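# Tuck chair under desk and park cart in bay

## Task

Shove the office chair fully beneath the desk so that it finishes upright and level with every wheel on the floor. Then bring the utility cart into the yellow-taped bay so that each of its four wheels lies within the tape and none rests on the tape itself. The cart's load must remain aboard, with no part of it overhanging the cart's edges. Afterwards release everything and back the robot away. The robot must not topple or finish leaning; either one means failure.

## Robot and tools

ROBOT. A TidyBot++: one mobile base (0.54 m long, 0.50 m wide, 0.38 m tall) on four powered casters, with a single seven-joint arm and a two-finger gripper. The shoulder sits 0.12 m ahead of the base centre, 0.68 m up. Segments: upper arm 0.42 m, forearm 0.31 m, hand 0.31 m. The arm begins folded with the hand aimed at the floor; the hand then pokes up to 0.08 m past the base front and the elbow reaches about 1.15 m high. Cameras: base_camera (fixed on the base, 644x364) and wrist_camera (fisheye on the hand, 644x476, looking where the hand points).

FRAMES. Base frame: origin on the floor below the base centre, x ahead, y to the left, z up. hand_pose is reported in it, as the point between the finger pads; its own z runs out along the fingers and its y is the closing direction. The odometry frame is the base frame as it stood when the scene began. Heading is positive leftward, between -3.142 and 3.142. base_tilt gives degrees, positive when leaning forward or right, with roughly 1 degree of fixed bias.

execute_actions. Argument "actions": a list holding one action or none (empty = just report state and images). An action may carry "base", "joints" and optionally "speeds"; they all start together. "base" holds exactly one key, each an offset from where the base last reported itself, in the robot's current frame: translate_m (metres, forward +, -2 to 2), strafe_m (metres, left +, -2 to 2), rotate_rad (radians, counter-clockwise seen from above +, -6.3 to 6.3). "joints" holds absolute targets by name, in radians: joint_1_rad (any angle; + is clockwise from above, opposite to rotate_rad), joint_2_rad shoulder -2.249 to 2.249, joint_3_rad (any angle), joint_4_rad elbow -2.579 to 2.579, joint_5_rad (any angle), joint_6_rad wrist -2.099 to 2.099, joint_7_rad (any angle; at 1.57 with the hand down the fingers part left/right), and gripper_pos from 0 (open, about 85 mm gap) to 1 (closed, squeezing roughly 100 N per finger). Unlimited joints take the short way round, so turn in steps under half a revolution. "speeds" caps top speed for that action only: translate_m and strafe_m 0.05 to 0.5 m/s, rotate_rad 0.1 to 1.57 rad/s (defaults are the maxima). A drive that would need more than about 8.7 s is refused, so break long drives up. Any unknown key or out-of-range number rejects the whole call with no motion. "cameras": list of base_camera, wrist_camera or all; omitted/null = all, [] = none.

Arm geometry with joint_1_rad=0, joint_3_rad=3.14, joint_5_rad=0: the arm stays in the base's x-z plane; upper arm tilt from vertical = joint_2_rad, forearm = joint_2_rad - joint_4_rad, hand = that minus joint_6_rad (positive leans forward). Sum length*sin for reach ahead of the shoulder and length*cos for height above it. A downward hand tops out near 0.94 m above the floor, lower when extended.

wait: "seconds" 0 to 10; commands nothing, returns state and images. zoom_image: "camera" plus "region" [x0, y0, x1, y1] in pixels of that camera's latest image, origin top-left, at most 504x504. read_manual: only licence texts, no motion. finished_scene: "scene" = the current scene number; irreversible, so call it only once the chair and cart are placed, the gripper open and the robot clear.

RESULTS. base_status and joint_status describe how the last accepted action ended. "done" for the base only means the wheels turned the commanded amount; slipping or being blocked can still read done. "off_target": stopped short, maybe still pushing. "contact_stop"/"time_out": target dropped, holding there. "joint command not followed" with "cause:" means a self-collision check rejected the arm targets (gripper still acts); "not_followed" joints may be retried on later actions. on_its_own lists uncommanded motion. motor_effort shows percent of motor maximum, bracket = peak. With gripper closing to 1, "done" means empty fingers; "off_target" means something is held. "ARM HIT" means the arm struck the base or itself. Joint friction leaves the hand a centimetre or two off; correct by sending last command plus (wanted minus read). Held loads make the arm sag; never command a loaded joint to its reading. Odometry drifts a few cm and degrees over many moves; trust the images. A failed call halts further calls in the same reply.

AVOID. Omitted joints or base may keep pushing toward old targets. A blocked base shoves hard until it times out, so approach chair and cart slowly with low speeds. Catching the arm on something above about 0.8 m while driving can tip the robot; pushing sideways on a raised hand can lift wheels—keep pushing contact low, and back off to level a lean. Driving the arm into objects can trip a torque fault (joints 1-4 limit 104.5 N m, 5-7 limit 51.3 N m) freezing the arm 10 s. Long loaded holds heat motors (MOTOR HOT at 60 °C, fault at 75 °C). Don't knock the cart's load off or leave it overhanging, don't tip the chair, and avoid slams and drops. Loose objects may occasionally get nudged by outside forces.

Each tool is called after ">>>" as a command line: name --argument value for each argument, lists and objects as JSON in quotes; but a table of rows of numbers goes row by row, as --pt "numbers of a row", without its own name.

## Session

>>> execute_actions --actions '[{"joints":{"joint_6_rad":-0.3}}]'

Scene clock: 1.00 s.
base_odometry: x=+0.000 y=+0.000 heading=+0.000 (m, m, rad; odometry frame)
base_tilt: forward=-0.3 right=+0.3 (deg)
base_status: not commanded
joint_positions: joint_1_rad=+0.023 joint_2_rad=-0.339 joint_3_rad=+3.174 joint_4_rad=-2.539 joint_5_rad=+0.000 joint_6_rad=-0.323 joint_7_rad=+1.545 gripper_pos=+0.000
joint_status: all done
motor_effort: joint_1_rad=+1(1) joint_2_rad=-4(4) joint_3_rad=+0(0) joint_4_rad=+16(16) joint_5_rad=+0(0) joint_6_rad=+5(5) joint_7_rad=+0(0) (%)
hand_pose: x=+0.4140 y=-0.0139 z=+0.6402 quat_wxyz=(-0.001, +0.952, -0.039, +0.304) (m; base frame)
pictures: base_camera, wrist_camera
camera_calibration (this result's frames):
wrist_camera: T_world_to_cam=[[-0.0150496, -0.999342, -0.0329995, 0.0205208], [-0.835279, 0.0307065, -0.548968, 0.747494], [0.54962, 0.0193021, -0.835192, 0.441685], [0, 0, 0, 1]] pos_world=[0.381916, -0.0109711, 0.779919]
Images, in order (width x height): base_camera 644x364, wrist_camera 644x476.

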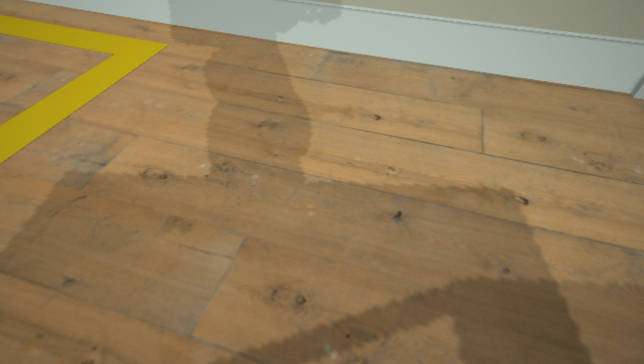

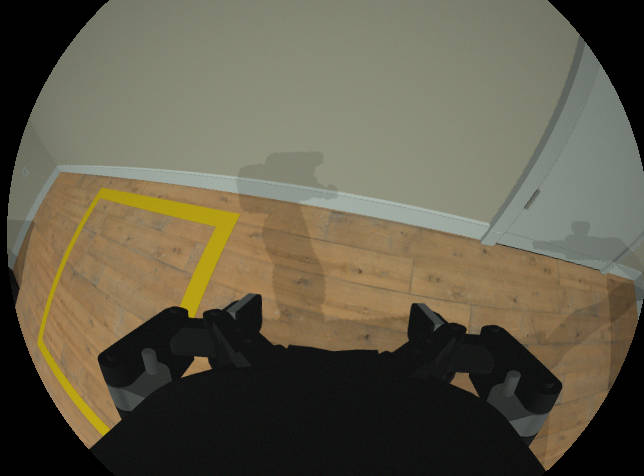

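>>> execute_actions --actions '[{"joints":{"joint_1_rad":-1.3,"joint_2_rad":-0.5,"joint_4_rad":-1.3,"joint_6_rad":-1.5}}]' --cameras '["wrist_camera"]'

>>> execute_actions --actions '[{"joints":{"joint_1_rad":-2.9}}]' --cameras '["wrist_camera"]'

>>> execute_actions --actions '[{"joints":{"joint_1_rad":1.8}}]' --cameras '["wrist_camera"]'

Scene clock: 6.17 s.
base_odometry: x=+0.000 y=+0.000 heading=+0.000 (m, m, rad; odometry frame)
base_tilt: forward=-0.3 right=+0.3 (deg)
base_status: not commanded
joint_positions: joint_1_rad=-1.285 joint_2_rad=-0.490 joint_3_rad=+3.174 joint_4_rad=-1.313 joint_5_rad=+0.000 joint_6_rad=-1.456 joint_7_rad=+1.545 gripper_pos=+0.000
joint_status: all done
motor_effort: joint_1_rad=+1(2) joint_2_rad=+1(7) joint_3_rad=+0(1) joint_4_rad=+16(20) joint_5_rad=+0(1) joint_6_rad=+7(7) joint_7_rad=+0(0) (%)
hand_pose: x=+0.2062 y=+0.2546 z=+1.0644 quat_wxyz=(-0.256, +0.743, +0.522, +0.331) (m; base frame)
pictures: wrist_camera
camera_calibration (this result's frames):
wrist_camera: T_world_to_cam=[[0.963083, -0.267794, -0.0275309, -0.0941213], [-0.20124, -0.648232, -0.734369, 1.03795], [0.178813, 0.712798, -0.678192, 0.63778], [0, 0, 0, 1]] pos_world=[0.185481, 0.193022, 1.19219]
Images, in order (width x height): wrist_camera 644x476.

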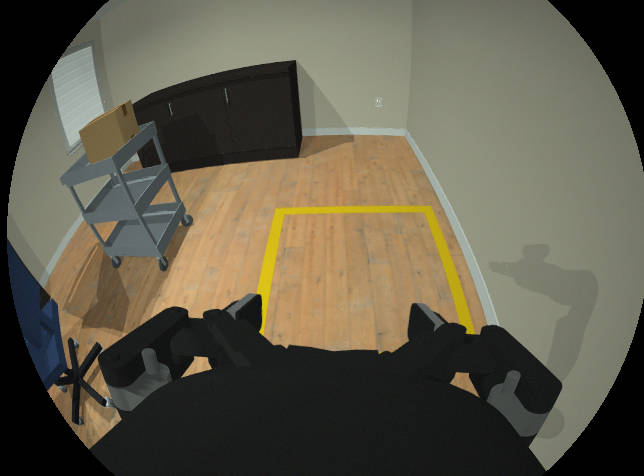

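Scene clock: 8.97 s.
base_odometry: x=+0.000 y=+0.000 heading=+0.000 (m, m, rad; odometry frame)
base_tilt: forward=-0.3 right=+0.3 (deg)
base_status: not commanded
joint_positions: joint_1_rad=-2.885 joint_2_rad=-0.490 joint_3_rad=+3.174 joint_4_rad=-1.313 joint_5_rad=+0.000 joint_6_rad=-1.456 joint_7_rad=+1.545 gripper_pos=+0.000
joint_status: all done
motor_effort: joint_1_rad=+1(2) joint_2_rad=+1(1) joint_3_rad=+0(0) joint_4_rad=+16(15) joint_5_rad=+0(0) joint_6_rad=+7(7) joint_7_rad=+0(0) (%)
hand_pose: x=-0.1380 y=+0.0798 z=+1.0644 quat_wxyz=(-0.415, +0.143, +0.897, +0.047) (m; base frame)
pictures: wrist_camera
camera_calibration (this result's frames):
wrist_camera: T_world_to_cam=[[0.239476, 0.970512, -0.0275308, -0.00801232], [0.653847, -0.182171, -0.734369, 0.936199], [-0.717729, 0.157863, -0.678192, 0.744468], [0, 0, 0, 1]] pos_world=[-0.0758857, 0.0607999, 1.19219]
Images, in order (width x height): wrist_camera 644x476.

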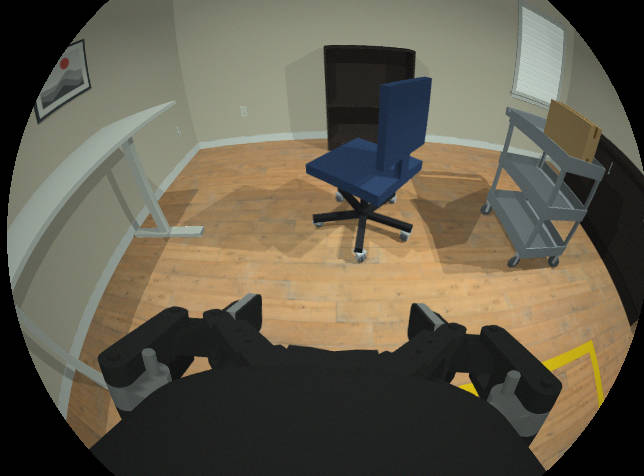

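Scene clock: 11.77 s.
base_odometry: x=+0.000 y=+0.000 heading=+0.000 (m, m, rad; odometry frame)
base_tilt: forward=-0.3 right=+0.2 (deg)
base_status: not commanded
joint_positions: joint_1_rad=-4.468 joint_2_rad=-0.490 joint_3_rad=+3.174 joint_4_rad=-1.313 joint_5_rad=+0.000 joint_6_rad=-1.456 joint_7_rad=+1.545 gripper_pos=+0.000
joint_status: all done
motor_effort: joint_1_rad=+1(1) joint_2_rad=+1(1) joint_3_rad=+0(0) joint_4_rad=+16(15) joint_5_rad=+0(0) joint_6_rad=+7(7) joint_7_rad=+0(0) (%)
hand_pose: x=+0.0424 y=-0.2580 z=+1.0644 quat_wxyz=(-0.325, -0.537, +0.732, -0.262) (m; base frame)
pictures: wrist_camera
camera_calibration (this result's frames):
wrist_camera: T_world_to_cam=[[-0.973386, 0.227514, -0.0275308, 0.136318], [0.17411, 0.65604, -0.734369, 0.993287], [-0.149018, -0.719617, -0.678192, 0.676792], [0, 0, 0, 1]] pos_world=[0.0606032, -0.195619, 1.19219]
Images, in order (width x height): wrist_camera 644x476.

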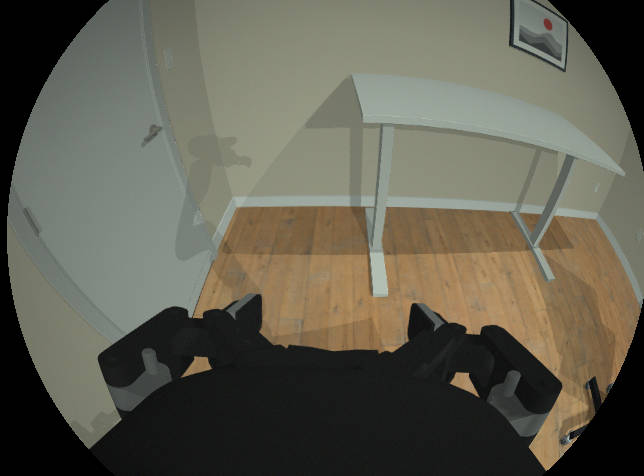

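>>> execute_actions --actions '[{"base":{"rotate_rad":2.02},"joints":{"joint_1_rad":0,"joint_3_rad":3.11}}]' --cameras '[]'

>>> execute_actions --actions '[{"base":{"translate_m":0.45},"joints":{"joint_2_rad":0.9,"joint_4_rad":-1.9,"joint_6_rad":1.23}}]'

Scene clock: 35.17 s.
base_odometry: x=+0.000 y=+0.000 heading=+2.019 (m, m, rad; odometry frame)
base_tilt: forward=-0.3 right=+0.3 (deg)
base_status: done
joint_positions: joint_1_rad=-6.268 joint_2_rad=-0.490 joint_3_rad=+3.124 joint_4_rad=-1.313 joint_5_rad=+0.000 joint_6_rad=-1.457 joint_7_rad=+1.545 gripper_pos=+0.000
joint_status: all done
motor_effort: joint_1_rad=+0(1) joint_2_rad=+1(1) joint_3_rad=+0(1) joint_4_rad=+15(17) joint_5_rad=+0(1) joint_6_rad=+7(7) joint_7_rad=+0(0) (%)
hand_pose: x=+0.3875 y=+0.0046 z=+1.0641 quat_wxyz=(+0.002, -0.908, +0.010, -0.418) (m; base frame)
pictures: none
No camera images: the call's "cameras" was empty. Leave "cameras" out to get every camera's image.

Scene clock: 38.37 s.
base_odometry: x=-0.196 y=+0.405 heading=+2.020 (m, m, rad; odometry frame)
base_tilt: forward=-0.2 right=+0.3 (deg)
base_status: done
joint_positions: joint_1_rad=-6.268 joint_2_rad=+0.898 joint_3_rad=+3.124 joint_4_rad=-1.886 joint_5_rad=+0.000 joint_6_rad=+1.187 joint_7_rad=+1.545 gripper_pos=+0.000
joint_status: all done
motor_effort: joint_1_rad=+1(1) joint_2_rad=-37(40) joint_3_rad=-1(1) joint_4_rad=+10(20) joint_5_rad=+0(0) joint_6_rad=+9(9) joint_7_rad=+0(0) (%)
hand_pose: x=+0.8692 y=-0.0012 z=+0.6415 quat_wxyz=(+0.012, -0.716, +0.016, -0.698) (m; base frame)
pictures: base_camera, wrist_camera
camera_calibration (this result's frames):
wrist_camera: T_world_to_cam=[[0.036311, -0.999335, 0.00345662, -0.0279107], [-0.0635441, -0.00576076, -0.997962, 0.745206], [0.997318, 0.0360173, -0.063711, -0.691728], [0, 0, 0, 1]] pos_world=[0.73824, 0.00131508, 0.699713]
Images, in order (width x height): base_camera 644x364, wrist_camera 644x476.

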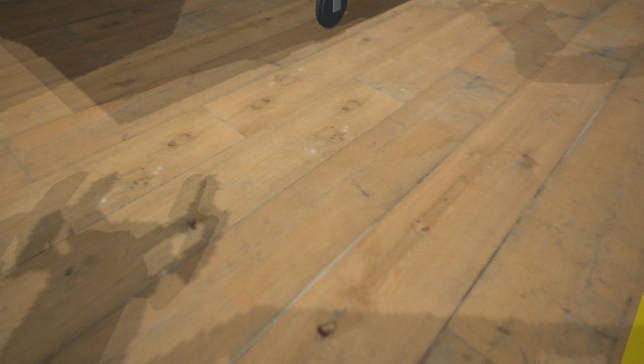

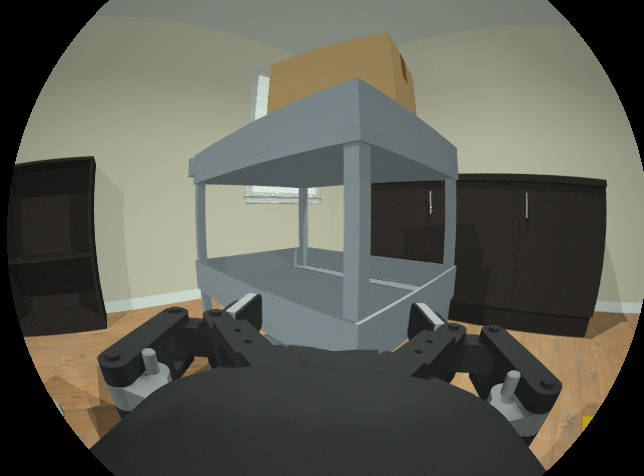

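>>> execute_actions --actions '[{"base":{"translate_m":0.13},"joints":{"joint_1_rad":0.03,"joint_6_rad":1.27}}]'

Scene clock: 41.43 s.
base_odometry: x=-0.252 y=+0.522 heading=+2.021 (m, m, rad; odometry frame)
base_tilt: forward=-0.2 right=+0.3 (deg)
base_status: done
joint_positions: joint_1_rad=-6.259 joint_2_rad=+0.899 joint_3_rad=+3.122 joint_4_rad=-1.890 joint_5_rad=+0.000 joint_6_rad=+1.228 joint_7_rad=+1.545 gripper_pos=+0.000
joint_status: all done
motor_effort: joint_1_rad=+1(3) joint_2_rad=-37(39) joint_3_rad=-1(2) joint_4_rad=+10(12) joint_5_rad=+1(1) joint_6_rad=+9(9) joint_7_rad=+0(0) (%)
hand_pose: x=+0.8681 y=-0.0073 z=+0.6525 quat_wxyz=(+0.010, -0.703, +0.019, -0.711) (m; base frame)
pictures: base_camera, wrist_camera
camera_calibration (this result's frames):
wrist_camera: T_world_to_cam=[[0.0275999, -0.999612, 0.00385032, -0.0267439], [-0.0267576, -0.00458919, -0.999631, 0.725285], [0.999261, 0.0274867, -0.0268739, -0.715467], [0, 0, 0, 1]] pos_world=[0.735084, -0.00373924, 0.705893]
Images, in order (width x height): base_camera 644x364, wrist_camera 644x476.

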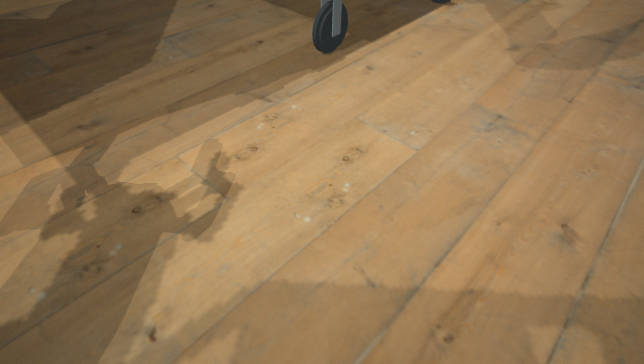

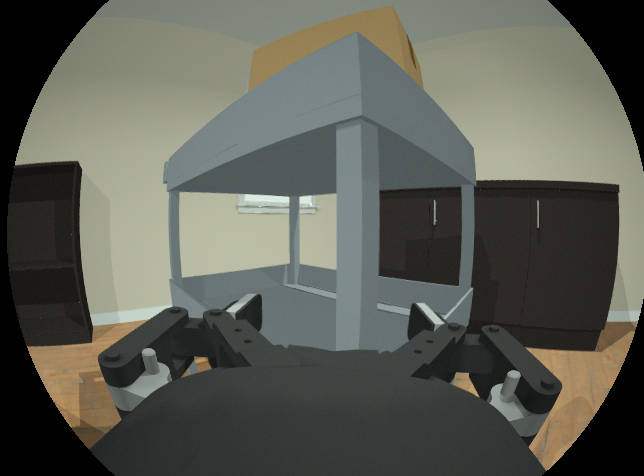

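>>> execute_actions --actions '[{"base":{"translate_m":0.09},"joints":{"joint_1_rad":0.055}}]'

>>> execute_actions --actions '[{"joints":{"gripper_pos":1}}]'

Scene clock: 44.07 s.
base_odometry: x=-0.292 y=+0.604 heading=+2.022 (m, m, rad; odometry frame)
base_tilt: forward=-0.2 right=+0.3 (deg)
base_status: done
joint_positions: joint_1_rad=-6.239 joint_2_rad=+0.899 joint_3_rad=+3.121 joint_4_rad=-1.891 joint_5_rad=+0.000 joint_6_rad=+1.228 joint_7_rad=+1.545 gripper_pos=+0.000
joint_status: all done
motor_effort: joint_1_rad=+1(3) joint_2_rad=-37(40) joint_3_rad=-1(2) joint_4_rad=+10(12) joint_5_rad=+0(1) joint_6_rad=+8(9) joint_7_rad=+0(0) (%)
hand_pose: x=+0.8675 y=-0.0215 z=+0.6521 quat_wxyz=(+0.004, -0.703, +0.026, -0.711) (m; base frame)
pictures: base_camera, wrist_camera
camera_calibration (this result's frames):
wrist_camera: T_world_to_cam=[[0.00859235, -0.999959, 0.00268455, -0.023682], [-0.0278285, -0.00292273, -0.999608, 0.725735], [0.999576, 0.00851427, -0.0278525, -0.714541], [0, 0, 0, 1]] pos_world=[0.734637, -0.0154761, 0.705612]
Images, in order (width x height): base_camera 644x364, wrist_camera 644x476.

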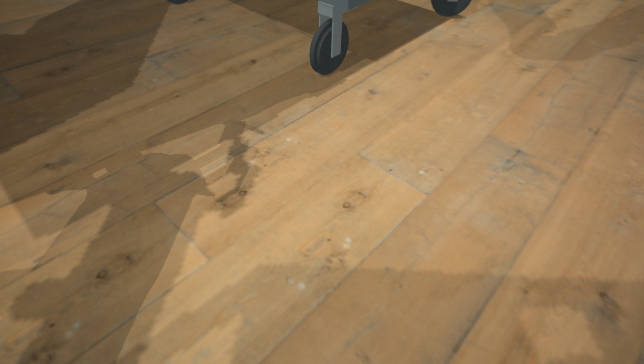

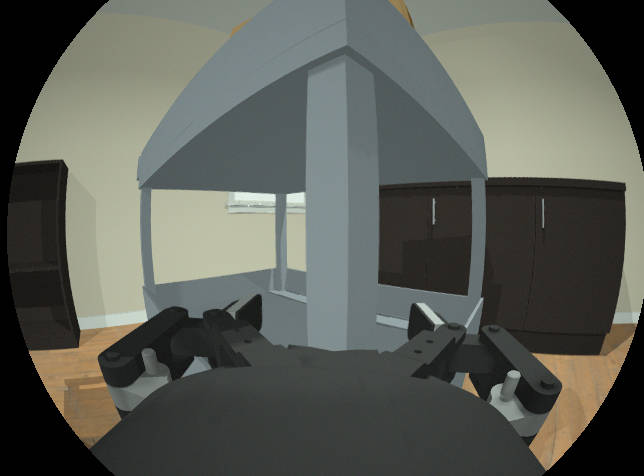

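Scene clock: 45.17 s.
base_odometry: x=-0.292 y=+0.603 heading=+2.022 (m, m, rad; odometry frame)
base_tilt: forward=-0.2 right=+0.3 (deg)
base_status: not commanded
joint_positions: joint_1_rad=-6.235 joint_2_rad=+0.899 joint_3_rad=+3.121 joint_4_rad=-1.892 joint_5_rad=-0.002 joint_6_rad=+1.230 joint_7_rad=+1.545 gripper_pos=+0.652
joint_status: gripper_pos off_target (ended at +0.652, target +1.000)
motor_effort: joint_1_rad=+1(5) joint_2_rad=-37(39) joint_3_rad=-3(5) joint_4_rad=+11(13) joint_5_rad=+1(3) joint_6_rad=+8(10) joint_7_rad=-2(2) (%)
hand_pose: x=+0.8671 y=-0.0255 z=+0.6520 quat_wxyz=(+0.002, -0.703, +0.028, -0.711) (m; base frame)
pictures: base_camera, wrist_camera
camera_calibration (this result's frames):
wrist_camera: T_world_to_cam=[[0.00240944, -0.999995, 0.00226198, -0.0220119], [-0.0275653, -0.00232755, -0.999617, 0.725393], [0.999617, 0.00234616, -0.0275707, -0.714429], [0, 0, 0, 1]] pos_world=[0.734204, -0.0186472, 0.705468]
Images, in order (width x height): base_camera 644x364, wrist_camera 644x476.

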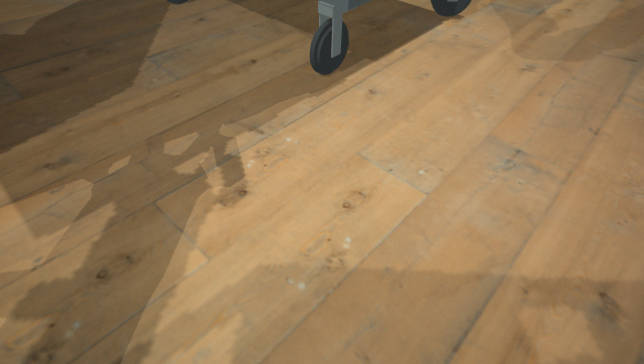

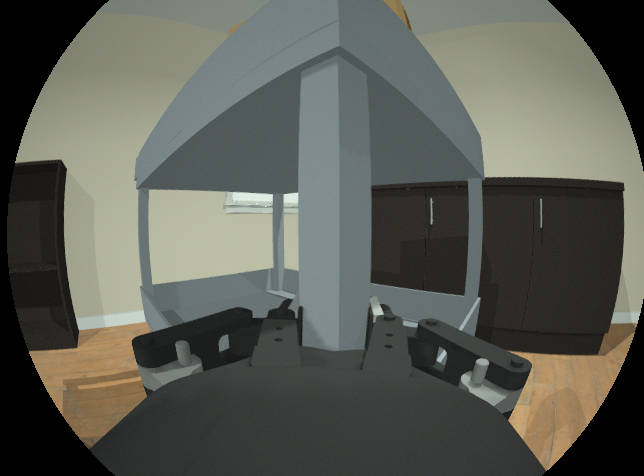

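>>> execute_actions --actions '[{"base":{"translate_m":-0.3},"speeds":{"translate_m":0.15}}]'

Scene clock: 51.13 s.
base_odometry: x=-0.161 y=+0.333 heading=+2.022 (m, m, rad; odometry frame)
base_tilt: forward=-0.3 right=+0.3 (deg)
base_status: done
joint_positions: joint_1_rad=-6.220 joint_2_rad=+0.898 joint_3_rad=+3.121 joint_4_rad=-1.897 joint_5_rad=-0.002 joint_6_rad=+1.235 joint_7_rad=+1.545 gripper_pos=+0.652
joint_status: not commanded
motor_effort: joint_1_rad=-3(4) joint_2_rad=-37(44) joint_3_rad=-5(6) joint_4_rad=+12(13) joint_5_rad=+4(4) joint_6_rad=+8(14) joint_7_rad=-2(2) (%)
hand_pose: x=+0.8650 y=-0.0360 z=+0.6517 quat_wxyz=(-0.003, -0.703, +0.033, -0.711) (m; base frame)
pictures: base_camera, wrist_camera
camera_calibration (this result's frames):
wrist_camera: T_world_to_cam=[[-0.0117833, -0.999929, 0.00187135, -0.019982], [-0.0273396, -0.00154861, -0.999625, 0.724814], [0.999557, -0.0118301, -0.0273194, -0.712949], [0, 0, 0, 1]] pos_world=[0.732214, -0.0272923, 0.705102]
Images, in order (width x height): base_camera 644x364, wrist_camera 644x476.

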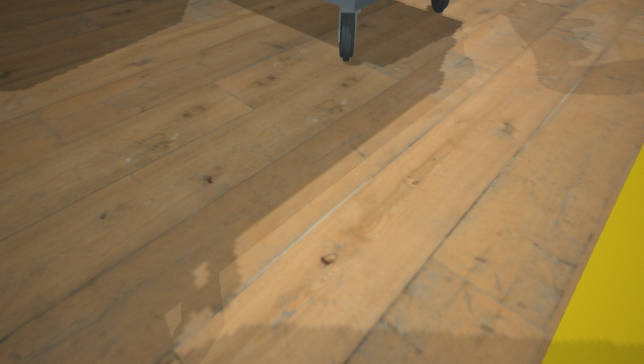

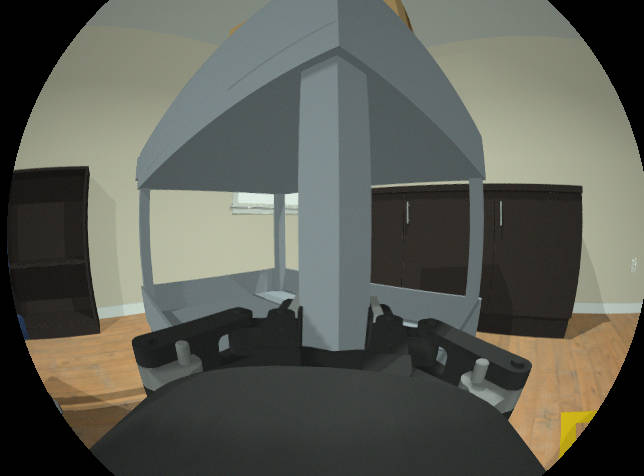

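>>> execute_actions --actions '[{"base":{"rotate_rad":-1.26},"speeds":{"rotate_rad":0.17}}]'

>>> execute_actions --actions '[{"base":{"translate_m":-0.13},"speeds":{"translate_m":0.12}}]'

Scene clock: 64.17 s.
base_odometry: x=-0.161 y=+0.333 heading=+0.765 (m, m, rad; odometry frame)
base_tilt: forward=-0.3 right=+0.3 (deg)
base_status: done
joint_positions: joint_1_rad=-6.265 joint_2_rad=+0.900 joint_3_rad=+3.089 joint_4_rad=-1.897 joint_5_rad=+0.065 joint_6_rad=+1.237 joint_7_rad=+1.560 gripper_pos=+0.742
joint_status: not commanded
on_its_own: gripper_pos moved +0.090 toward your old target +1.000
motor_effort: joint_1_rad=+6(22) joint_2_rad=-35(40) joint_3_rad=-1(9) joint_4_rad=+9(14) joint_5_rad=-6(20) joint_6_rad=+7(11) joint_7_rad=-3(5) (%)
hand_pose: x=+0.8646 y=+0.0326 z=+0.6519 quat_wxyz=(+0.038, -0.703, -0.016, -0.710) (m; base frame)
pictures: base_camera, wrist_camera
camera_calibration (this result's frames):
wrist_camera: T_world_to_cam=[[0.114999, -0.993266, 0.0140825, -0.069215], [-0.0241994, -0.0169735, -0.999563, 0.722902], [0.993071, 0.114608, -0.0259884, -0.711129], [0, 0, 0, 1]] pos_world=[0.731655, 0.0250222, 0.70508]
Images, in order (width x height): base_camera 644x364, wrist_camera 644x476.

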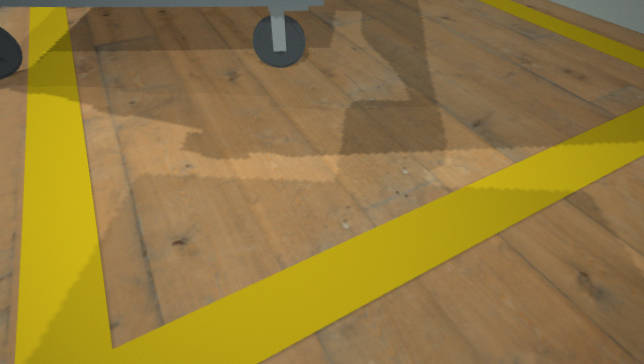

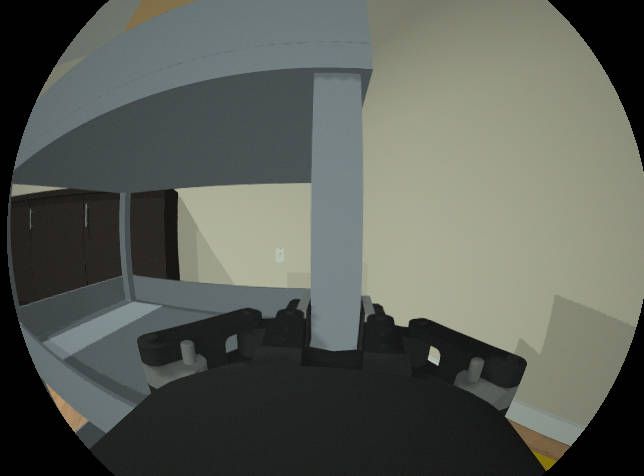

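Scene clock: 65.90 s.
base_odometry: x=-0.255 y=+0.243 heading=+0.764 (m, m, rad; odometry frame)
base_tilt: forward=-0.3 right=+0.2 (deg)
base_status: done
joint_positions: joint_1_rad=-6.235 joint_2_rad=+0.898 joint_3_rad=+3.111 joint_4_rad=-1.899 joint_5_rad=+0.012 joint_6_rad=+1.237 joint_7_rad=+1.560 gripper_pos=+0.744
joint_status: not commanded
motor_effort: joint_1_rad=+1(10) joint_2_rad=-35(41) joint_3_rad=-3(4) joint_4_rad=+10(12) joint_5_rad=-1(6) joint_6_rad=+7(13) joint_7_rad=-4(5) (%)
hand_pose: x=+0.8650 y=-0.0164 z=+0.6519 quat_wxyz=(+0.005, -0.703, +0.018, -0.711) (m; base frame)
pictures: base_camera, wrist_camera
camera_calibration (this result's frames):
wrist_camera: T_world_to_cam=[[0.0214929, -0.999682, 0.0131776, -0.036522], [-0.0269992, -0.0137562, -0.999541, 0.724481], [0.999404, 0.0211272, -0.0272863, -0.712141], [0, 0, 0, 1]] pos_world=[0.732062, -0.0114987, 0.705198]
Images, in order (width x height): base_camera 644x364, wrist_camera 644x476.

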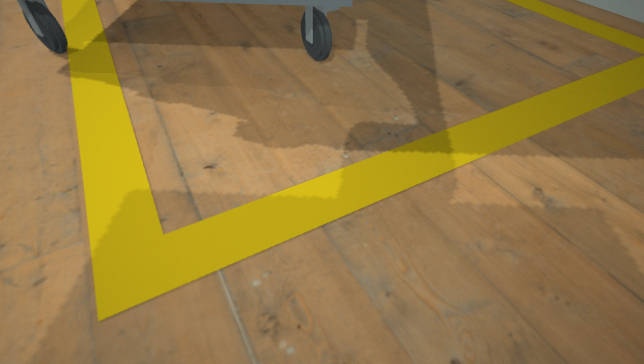

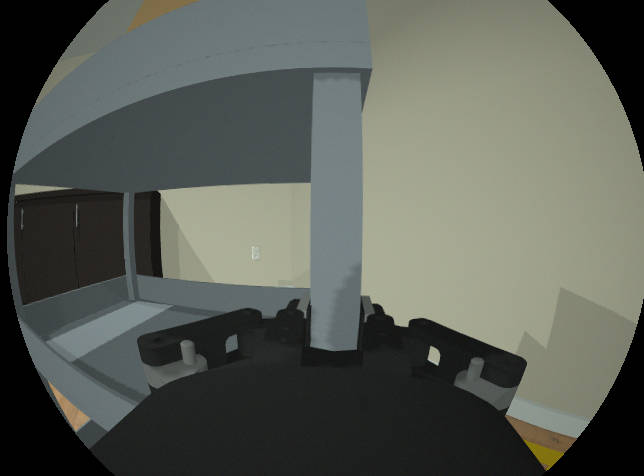

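>>> execute_actions --actions '[{"base":{"strafe_m":-0.3},"speeds":{"strafe_m":0.08}}]'

>>> execute_actions --actions '[{"base":{"translate_m":0.1},"speeds":{"translate_m":0.1}}]'

Scene clock: 73.57 s.
base_odometry: x=-0.048 y=+0.026 heading=+0.764 (m, m, rad; odometry frame)
base_tilt: forward=-0.3 right=+0.3 (deg)
base_status: done
joint_positions: joint_1_rad=-6.290 joint_2_rad=+0.900 joint_3_rad=+3.077 joint_4_rad=-1.900 joint_5_rad=+0.084 joint_6_rad=+1.237 joint_7_rad=+1.560 gripper_pos=+0.744
joint_status: not commanded
motor_effort: joint_1_rad=+11(18) joint_2_rad=-35(40) joint_3_rad=+1(6) joint_4_rad=+13(14) joint_5_rad=-10(16) joint_6_rad=+7(12) joint_7_rad=-5(5) (%)
hand_pose: x=+0.8615 y=+0.0629 z=+0.6519 quat_wxyz=(+0.057, -0.702, -0.032, -0.709) (m; base frame)
pictures: base_camera, wrist_camera
camera_calibration (this result's frames):
wrist_camera: T_world_to_cam=[[0.165495, -0.986153, 0.0106189, -0.0804201], [-0.0242363, -0.014831, -0.999596, 0.723218], [0.985913, 0.165171, -0.0263552, -0.708294], [0, 0, 0, 1]] pos_world=[0.729153, 0.0484087, 0.705113]
Images, in order (width x height): base_camera 644x364, wrist_camera 644x476.

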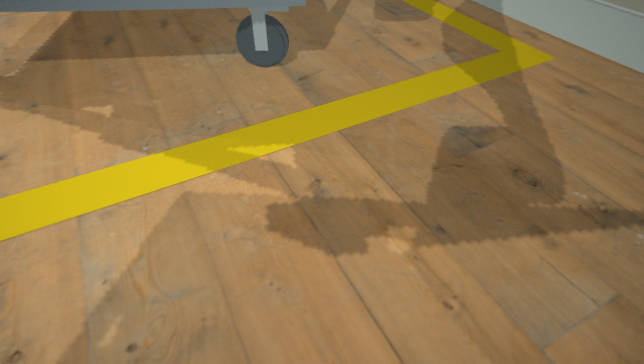

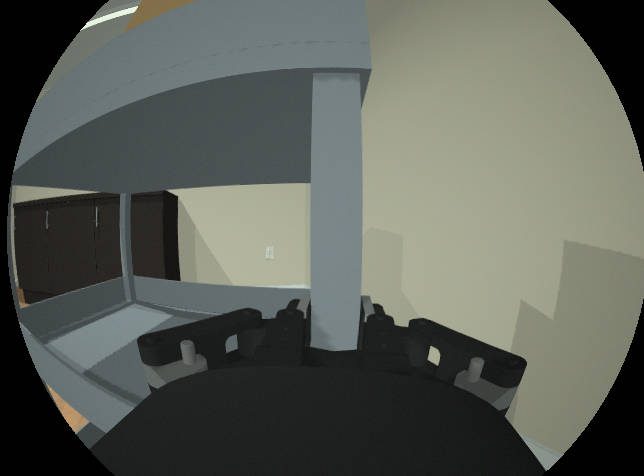

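Scene clock: 75.30 s.
base_odometry: x=+0.025 y=+0.095 heading=+0.764 (m, m, rad; odometry frame)
base_tilt: forward=-0.2 right=+0.2 (deg)
base_status: done
joint_positions: joint_1_rad=-6.276 joint_2_rad=+0.900 joint_3_rad=+3.084 joint_4_rad=-1.906 joint_5_rad=+0.069 joint_6_rad=+1.246 joint_7_rad=+1.560 gripper_pos=+0.744
joint_status: not commanded
motor_effort: joint_1_rad=+9(15) joint_2_rad=-37(39) joint_3_rad=+1(5) joint_4_rad=+10(17) joint_5_rad=-8(16) joint_6_rad=+9(11) joint_7_rad=-5(5) (%)
hand_pose: x=+0.8614 y=+0.0442 z=+0.6522 quat_wxyz=(+0.045, -0.702, -0.021, -0.711) (m; base frame)
pictures: base_camera, wrist_camera
camera_calibration (this result's frames):
wrist_camera: T_world_to_cam=[[0.132752, -0.991089, 0.0109212, -0.070682], [-0.0219128, -0.0139508, -0.999663, 0.721283], [0.990907, 0.132468, -0.0235696, -0.709775], [0, 0, 0, 1]] pos_world=[0.72851, 0.034033, 0.705082]
Images, in order (width x height): base_camera 644x364, wrist_camera 644x476.

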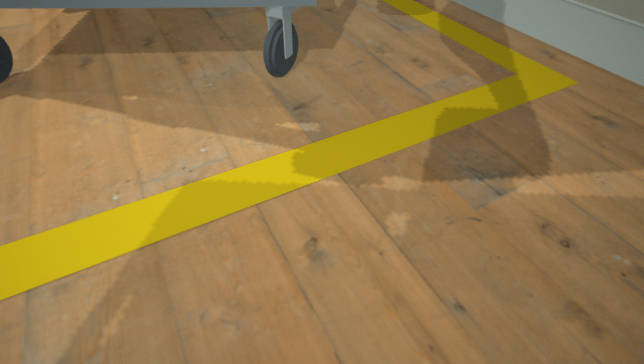

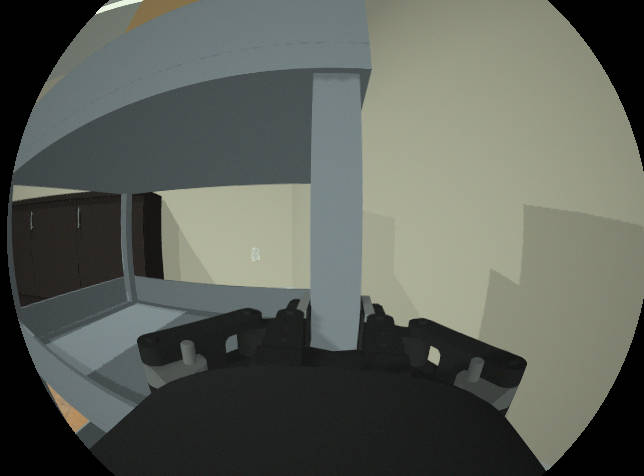

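>>> execute_actions --actions '[{"base":{"strafe_m":-0.17},"speeds":{"strafe_m":0.08}}]' --cameras '[]'

>>> execute_actions --actions '[{"joints":{"gripper_pos":0,"joint_1_rad":-0.01}}]' --cameras '[]'

>>> execute_actions --actions '[{"base":{"translate_m":-0.25}}]' --cameras '[]'

>>> execute_actions --actions '[{"base":{"rotate_rad":1.35},"joints":{"joint_1_rad":0.6,"joint_2_rad":-0.5,"joint_4_rad":-1.3,"joint_6_rad":-1.5}}]'

Scene clock: 81.97 s.
base_odometry: x=+0.143 y=-0.027 heading=+0.764 (m, m, rad; odometry frame)
base_tilt: forward=-0.3 right=+0.3 (deg)
base_status: done
joint_positions: joint_1_rad=-6.285 joint_2_rad=+0.901 joint_3_rad=+3.082 joint_4_rad=-1.905 joint_5_rad=+0.069 joint_6_rad=+1.246 joint_7_rad=+1.560 gripper_pos=+0.744
joint_status: not commanded
motor_effort: joint_1_rad=+9(18) joint_2_rad=-37(41) joint_3_rad=+1(6) joint_4_rad=+12(13) joint_5_rad=-9(14) joint_6_rad=+9(13) joint_7_rad=-5(5) (%)
hand_pose: x=+0.8613 y=+0.0519 z=+0.6520 quat_wxyz=(+0.049, -0.701, -0.024, -0.711) (m; base frame)
pictures: none
No camera images: the call's "cameras" was empty. Leave "cameras" out to get every camera's image.

Scene clock: 83.07 s.
base_odometry: x=+0.143 y=-0.027 heading=+0.764 (m, m, rad; odometry frame)
base_tilt: forward=-0.3 right=+0.3 (deg)
base_status: not commanded
joint_positions: joint_1_rad=-6.291 joint_2_rad=+0.900 joint_3_rad=+3.097 joint_4_rad=-1.903 joint_5_rad=+0.020 joint_6_rad=+1.246 joint_7_rad=+1.560 gripper_pos=+0.000
joint_status: all done
motor_effort: joint_1_rad=+1(10) joint_2_rad=-37(38) joint_3_rad=-2(2) joint_4_rad=+10(12) joint_5_rad=+0(9) joint_6_rad=+9(9) joint_7_rad=+0(5) (%)
hand_pose: x=+0.8630 y=+0.0352 z=+0.6517 quat_wxyz=(+0.033, -0.702, -0.006, -0.711) (m; base frame)
pictures: none
No camera images: the call's "cameras" was empty. Leave "cameras" out to get every camera's image.

Scene clock: 84.83 s.
base_odometry: x=-0.038 y=-0.200 heading=+0.764 (m, m, rad; odometry frame)
base_tilt: forward=-0.3 right=+0.3 (deg)
base_status: done
joint_positions: joint_1_rad=-6.291 joint_2_rad=+0.900 joint_3_rad=+3.097 joint_4_rad=-1.903 joint_5_rad=+0.020 joint_6_rad=+1.246 joint_7_rad=+1.560 gripper_pos=+0.000
joint_status: not commanded
motor_effort: joint_1_rad=+1(2) joint_2_rad=-37(39) joint_3_rad=-2(2) joint_4_rad=+10(12) joint_5_rad=+0(1) joint_6_rad=+9(9) joint_7_rad=+0(0) (%)
hand_pose: x=+0.8630 y=+0.0352 z=+0.6518 quat_wxyz=(+0.033, -0.702, -0.006, -0.711) (m; base frame)
pictures: none
No camera images: the call's "cameras" was empty. Leave "cameras" out to get every camera's image.

Scene clock: 88.20 s.
base_odometry: x=-0.038 y=-0.200 heading=+2.113 (m, m, rad; odometry frame)
base_tilt: forward=-0.3 right=+0.3 (deg)
base_status: done
joint_positions: joint_1_rad=-5.700 joint_2_rad=-0.504 joint_3_rad=+3.100 joint_4_rad=-1.312 joint_5_rad=+0.017 joint_6_rad=-1.461 joint_7_rad=+1.560 gripper_pos=+0.000
joint_status: all done
motor_effort: joint_1_rad=+1(7) joint_2_rad=+1(38) joint_3_rad=+0(4) joint_4_rad=+16(20) joint_5_rad=+0(1) joint_6_rad=+7(9) joint_7_rad=+0(0) (%)
hand_pose: x=+0.3448 y=-0.1332 z=+1.0668 quat_wxyz=(-0.129, -0.872, +0.248, -0.402) (m; base frame)
pictures: base_camera, wrist_camera
camera_calibration (this result's frames):
wrist_camera: T_world_to_cam=[[-0.484863, -0.873994, 0.0322835, 0.0233774], [-0.600518, 0.305858, -0.738803, 1.08572], [0.635835, -0.377605, -0.673148, 0.582872], [0, 0, 0, 1]] pos_world=[0.292718, -0.0915483, 1.19374]
Images, in order (width x height): base_camera 644x364, wrist_camera 644x476.

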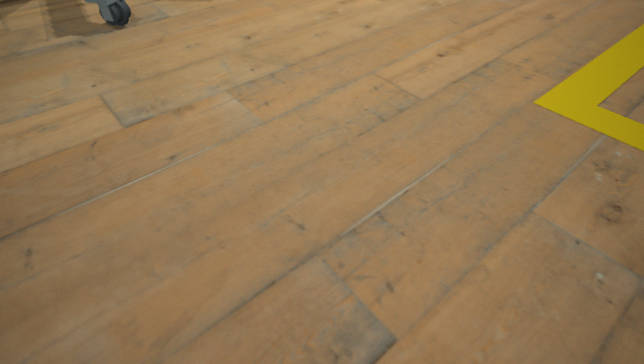

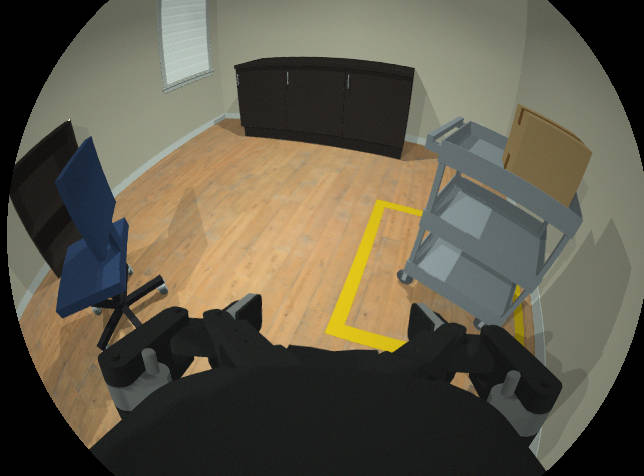

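>>> execute_actions --actions '[{"base":{"strafe_m":-0.12}}]' --cameras '[]'

>>> execute_actions --actions '[{"base":{"translate_m":1.75},"joints":{"joint_1_rad":1.9}}]'

>>> execute_actions --actions '[{"base":{"rotate_rad":2.1},"joints":{"joint_1_rad":0}}]'

Scene clock: 94.13 s.
base_odometry: x=+0.065 y=-0.138 heading=+2.114 (m, m, rad; odometry frame)
base_tilt: forward=-0.3 right=+0.3 (deg)
base_status: done
joint_positions: joint_1_rad=-5.699 joint_2_rad=-0.500 joint_3_rad=+3.105 joint_4_rad=-1.312 joint_5_rad=+0.017 joint_6_rad=-1.461 joint_7_rad=+1.560 gripper_pos=+0.000
joint_status: not commanded
motor_effort: joint_1_rad=+1(1) joint_2_rad=+1(5) joint_3_rad=+0(3) joint_4_rad=+16(16) joint_5_rad=+0(1) joint_6_rad=+6(7) joint_7_rad=+0(0) (%)
hand_pose: x=+0.3452 y=-0.1358 z=+1.0657 quat_wxyz=(-0.128, -0.872, +0.251, -0.401) (m; base frame)
pictures: none
No camera images: the call's "cameras" was empty. Leave "cameras" out to get every camera's image.

Scene clock: 99.00 s.
base_odometry: x=-0.840 y=+1.360 heading=+2.114 (m, m, rad; odometry frame)
base_tilt: forward=-0.3 right=+0.3 (deg)
base_status: done
joint_positions: joint_1_rad=-4.398 joint_2_rad=-0.502 joint_3_rad=+3.105 joint_4_rad=-1.312 joint_5_rad=+0.016 joint_6_rad=-1.461 joint_7_rad=+1.560 gripper_pos=+0.000
joint_status: all done
motor_effort: joint_1_rad=+1(2) joint_2_rad=+1(5) joint_3_rad=+0(2) joint_4_rad=+15(16) joint_5_rad=+0(1) joint_6_rad=+7(7) joint_7_rad=+0(0) (%)
hand_pose: x=+0.0487 y=-0.2532 z=+1.0667 quat_wxyz=(-0.345, -0.541, +0.727, -0.242) (m; base frame)
pictures: base_camera, wrist_camera
camera_calibration (this result's frames):
wrist_camera: T_world_to_cam=[[-0.97057, 0.239053, 0.0291135, 0.083762], [0.140341, 0.659709, -0.738301, 0.997579], [-0.195699, -0.712487, -0.673843, 0.682172], [0, 0, 0, 1]] pos_world=[0.0747963, -0.192097, 1.19375]
Images, in order (width x height): base_camera 644x364, wrist_camera 644x476.

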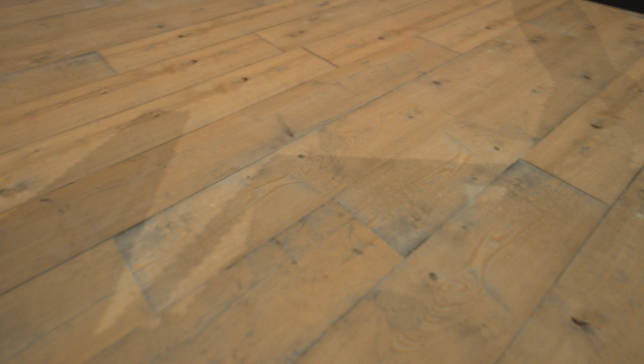

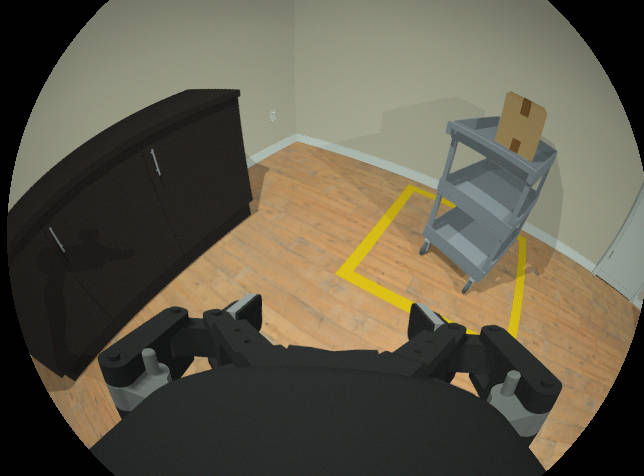

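Scene clock: 102.03 s.
base_odometry: x=-0.840 y=+1.360 heading=-2.070 (m, m, rad; odometry frame)
base_tilt: forward=-0.3 right=+0.3 (deg)
base_status: done
joint_positions: joint_1_rad=-6.268 joint_2_rad=-0.502 joint_3_rad=+3.105 joint_4_rad=-1.312 joint_5_rad=+0.016 joint_6_rad=-1.461 joint_7_rad=+1.560 gripper_pos=+0.000
joint_status: all done
motor_effort: joint_1_rad=+1(1) joint_2_rad=+1(2) joint_3_rad=+1(2) joint_4_rad=+16(17) joint_5_rad=+0(1) joint_6_rad=+7(6) joint_7_rad=+0(0) (%)
hand_pose: x=+0.3818 y=+0.0075 z=+1.0667 quat_wxyz=(-0.010, -0.907, -0.004, -0.422) (m; base frame)
pictures: base_camera, wrist_camera
camera_calibration (this result's frames):
wrist_camera: T_world_to_cam=[[0.0580421, -0.99789, 0.0290943, -0.0386275], [-0.671889, -0.0606022, -0.738168, 1.09414], [0.738374, 0.0232967, -0.673989, 0.571117], [0, 0, 0, 1]] pos_world=[0.315687, 0.0144564, 1.19371]
Images, in order (width x height): base_camera 644x364, wrist_camera 644x476.

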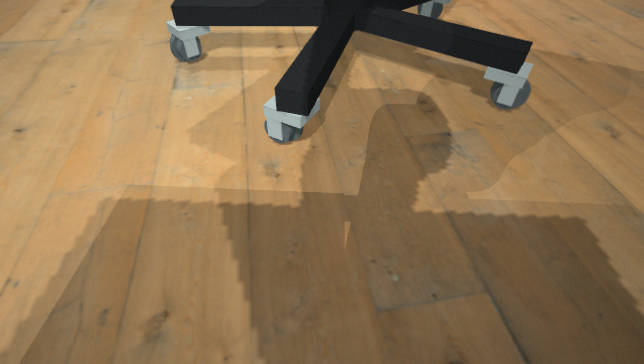

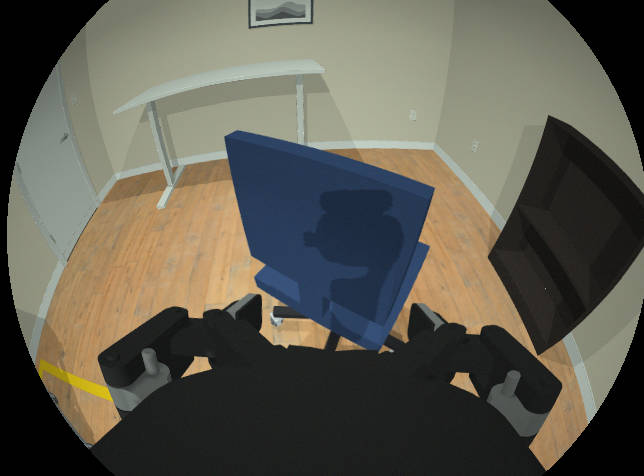

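>>> execute_actions --actions '[{"base":{"strafe_m":0.58}}]' --cameras '[]'

>>> execute_actions --actions '[{"base":{"rotate_rad":-0.55},"joints":{"joint_1_rad":-2.6}}]'

>>> execute_actions --actions '[{"base":{"translate_m":-0.2},"joints":{"joint_1_rad":0,"joint_4_rad":-2.5,"joint_6_rad":0.5}}]' --cameras '[]'

>>> execute_actions --actions '[{"joints":{"joint_2_rad":1.2,"joint_4_rad":-1.9,"joint_6_rad":1.57}}]'

Scene clock: 111.97 s.
base_odometry: x=-0.330 y=+1.083 heading=-2.069 (m, m, rad; odometry frame)
base_tilt: forward=-0.3 right=+0.3 (deg)
base_status: done
joint_positions: joint_1_rad=-6.268 joint_2_rad=-0.502 joint_3_rad=+3.106 joint_4_rad=-1.312 joint_5_rad=+0.016 joint_6_rad=-1.461 joint_7_rad=+1.560 gripper_pos=+0.000
joint_status: not commanded
motor_effort: joint_1_rad=+1(1) joint_2_rad=+1(2) joint_3_rad=+1(2) joint_4_rad=+15(17) joint_5_rad=+1(1) joint_6_rad=+7(7) joint_7_rad=+0(0) (%)
hand_pose: x=+0.3818 y=+0.0073 z=+1.0667 quat_wxyz=(-0.010, -0.907, -0.004, -0.422) (m; base frame)
pictures: none
No camera images: the call's "cameras" was empty. Leave "cameras" out to get every camera's image.

Scene clock: 115.50 s.
base_odometry: x=-0.330 y=+1.083 heading=-2.618 (m, m, rad; odometry frame)
base_tilt: forward=-0.3 right=+0.3 (deg)
base_status: done
joint_positions: joint_1_rad=-8.868 joint_2_rad=-0.502 joint_3_rad=+3.106 joint_4_rad=-1.312 joint_5_rad=+0.016 joint_6_rad=-1.461 joint_7_rad=+1.560 gripper_pos=+0.000
joint_status: all done
motor_effort: joint_1_rad=+1(0) joint_2_rad=+1(2) joint_3_rad=+1(2) joint_4_rad=+15(16) joint_5_rad=+0(1) joint_6_rad=+7(7) joint_7_rad=+0(0) (%)
hand_pose: x=-0.1098 y=+0.1294 z=+1.0667 quat_wxyz=(+0.404, -0.239, -0.875, -0.122) (m; base frame)
pictures: base_camera, wrist_camera
camera_calibration (this result's frames):
wrist_camera: T_world_to_cam=[[0.465489, 0.884604, 0.028209, -0.0864014], [0.606369, -0.295537, -0.738224, 0.942089], [-0.644699, 0.36074, -0.673966, 0.735679], [0, 0, 0, 1]] pos_world=[-0.0567433, 0.0894646, 1.19373]
Images, in order (width x height): base_camera 644x364, wrist_camera 644x476.

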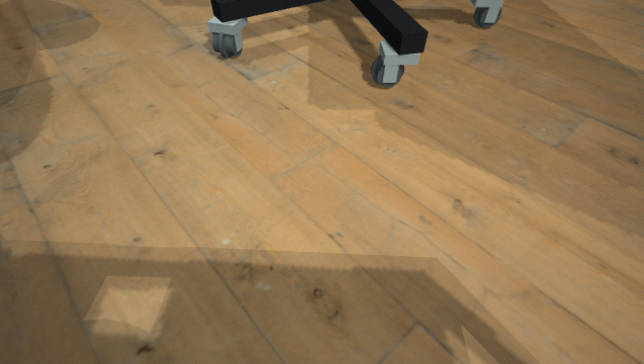

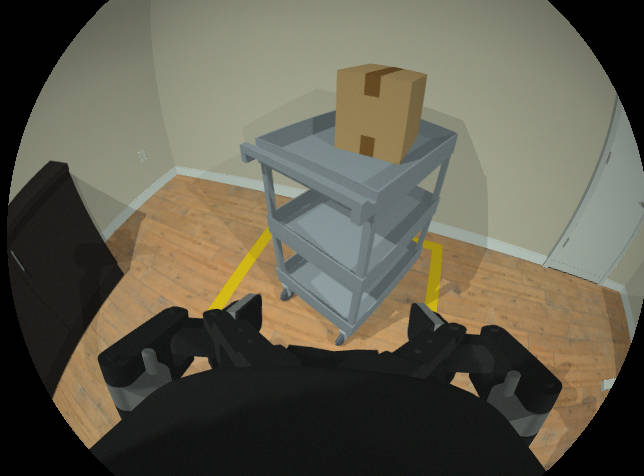

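Scene clock: 119.03 s.
base_odometry: x=-0.156 y=+1.183 heading=-2.619 (m, m, rad; odometry frame)
base_tilt: forward=-0.3 right=+0.3 (deg)
base_status: done
joint_positions: joint_1_rad=-6.297 joint_2_rad=-0.497 joint_3_rad=+3.106 joint_4_rad=-2.483 joint_5_rad=+0.016 joint_6_rad=+0.456 joint_7_rad=+1.560 gripper_pos=+0.000
joint_status: all done
motor_effort: joint_1_rad=+1(2) joint_2_rad=-3(6) joint_3_rad=+0(3) joint_4_rad=+20(20) joint_5_rad=+0(1) joint_6_rad=+9(10) joint_7_rad=+0(0) (%)
hand_pose: x=+0.5161 y=+0.0257 z=+0.9368 quat_wxyz=(+0.011, -0.693, -0.025, -0.721) (m; base frame)
pictures: none
No camera images: the call's "cameras" was empty. Leave "cameras" out to get every camera's image.

Scene clock: 121.93 s.
base_odometry: x=-0.156 y=+1.183 heading=-2.619 (m, m, rad; odometry frame)
base_tilt: forward=-0.3 right=+0.3 (deg)
base_status: not commanded
joint_positions: joint_1_rad=-6.297 joint_2_rad=+1.196 joint_3_rad=+3.106 joint_4_rad=-1.918 joint_5_rad=+0.016 joint_6_rad=+1.525 joint_7_rad=+1.560 gripper_pos=+0.000
joint_status: all done
motor_effort: joint_1_rad=+1(1) joint_2_rad=-38(38) joint_3_rad=-2(2) joint_4_rad=+6(19) joint_5_rad=+0(0) joint_6_rad=+8(9) joint_7_rad=+0(0) (%)
hand_pose: x=+0.8298 y=+0.0309 z=+0.5168 quat_wxyz=(+0.030, -0.713, +0.000, -0.700) (m; base frame)
pictures: base_camera, wrist_camera
camera_calibration (this result's frames):
wrist_camera: T_world_to_cam=[[0.0836038, -0.996499, 0.000540778, -0.031833], [-0.054851, -0.00514371, -0.998481, 0.611496], [0.994988, 0.0834472, -0.055089, -0.665527], [0, 0, 0, 1]] pos_world=[0.698394, 0.0269601, 0.573921]
Images, in order (width x height): base_camera 644x364, wrist_camera 644x476.

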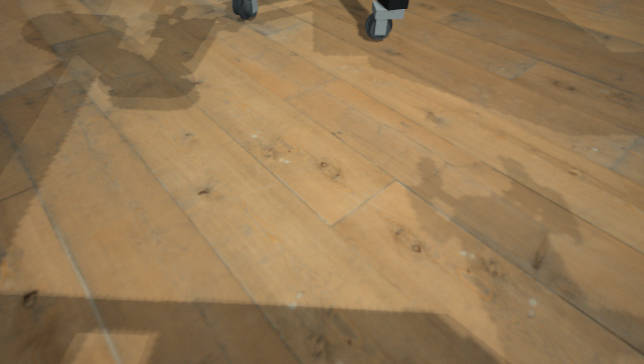

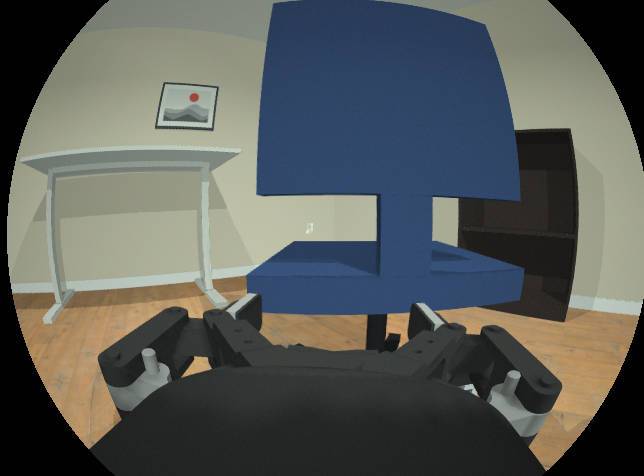

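>>> execute_actions --actions '[{"base":{"translate_m":0.12},"joints":{"joint_1_rad":0.09,"joint_2_rad":1.11,"joint_6_rad":1.5,"joint_5_rad":-0.03}}]'

Scene clock: 126.63 s.
base_odometry: x=-0.261 y=+1.123 heading=-2.619 (m, m, rad; odometry frame)
base_tilt: forward=-0.2 right=+0.3 (deg)
base_status: done
joint_positions: joint_1_rad=-6.195 joint_2_rad=+1.109 joint_3_rad=+3.107 joint_4_rad=-1.905 joint_5_rad=-0.012 joint_6_rad=+1.525 joint_7_rad=+1.560 gripper_pos=+0.000
joint_status: all done
motor_effort: joint_1_rad=+1(4) joint_2_rad=-38(40) joint_3_rad=-2(3) joint_4_rad=+8(8) joint_5_rad=+0(2) joint_6_rad=+9(10) joint_7_rad=+0(0) (%)
hand_pose: x=+0.8438 y=-0.0522 z=+0.5834 quat_wxyz=(-0.016, -0.676, +0.044, -0.735) (m; base frame)
pictures: base_camera, wrist_camera
camera_calibration (this result's frames):
wrist_camera: T_world_to_cam=[[-0.0472374, -0.998873, 0.00460957, -0.00794158], [0.0431942, -0.00665305, -0.999045, 0.59587], [0.997949, -0.0469931, 0.0434598, -0.73562], [0, 0, 0, 1]] pos_world=[0.707998, -0.0385374, 0.627307]
Images, in order (width x height): base_camera 644x364, wrist_camera 644x476.

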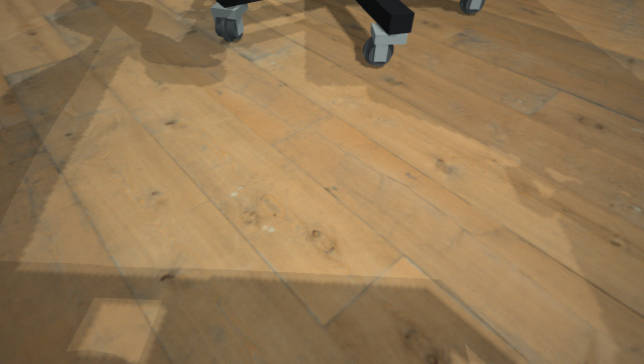

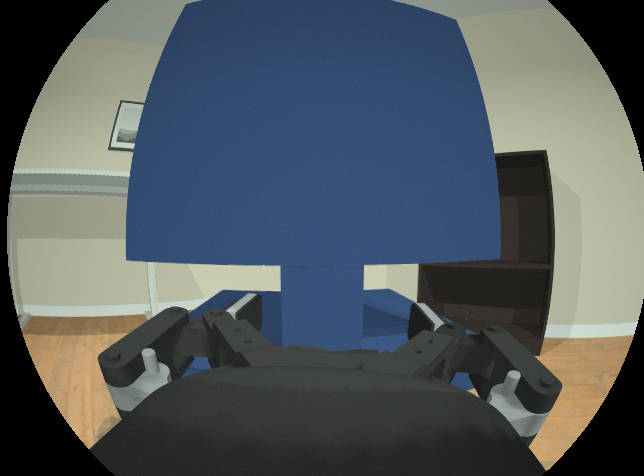

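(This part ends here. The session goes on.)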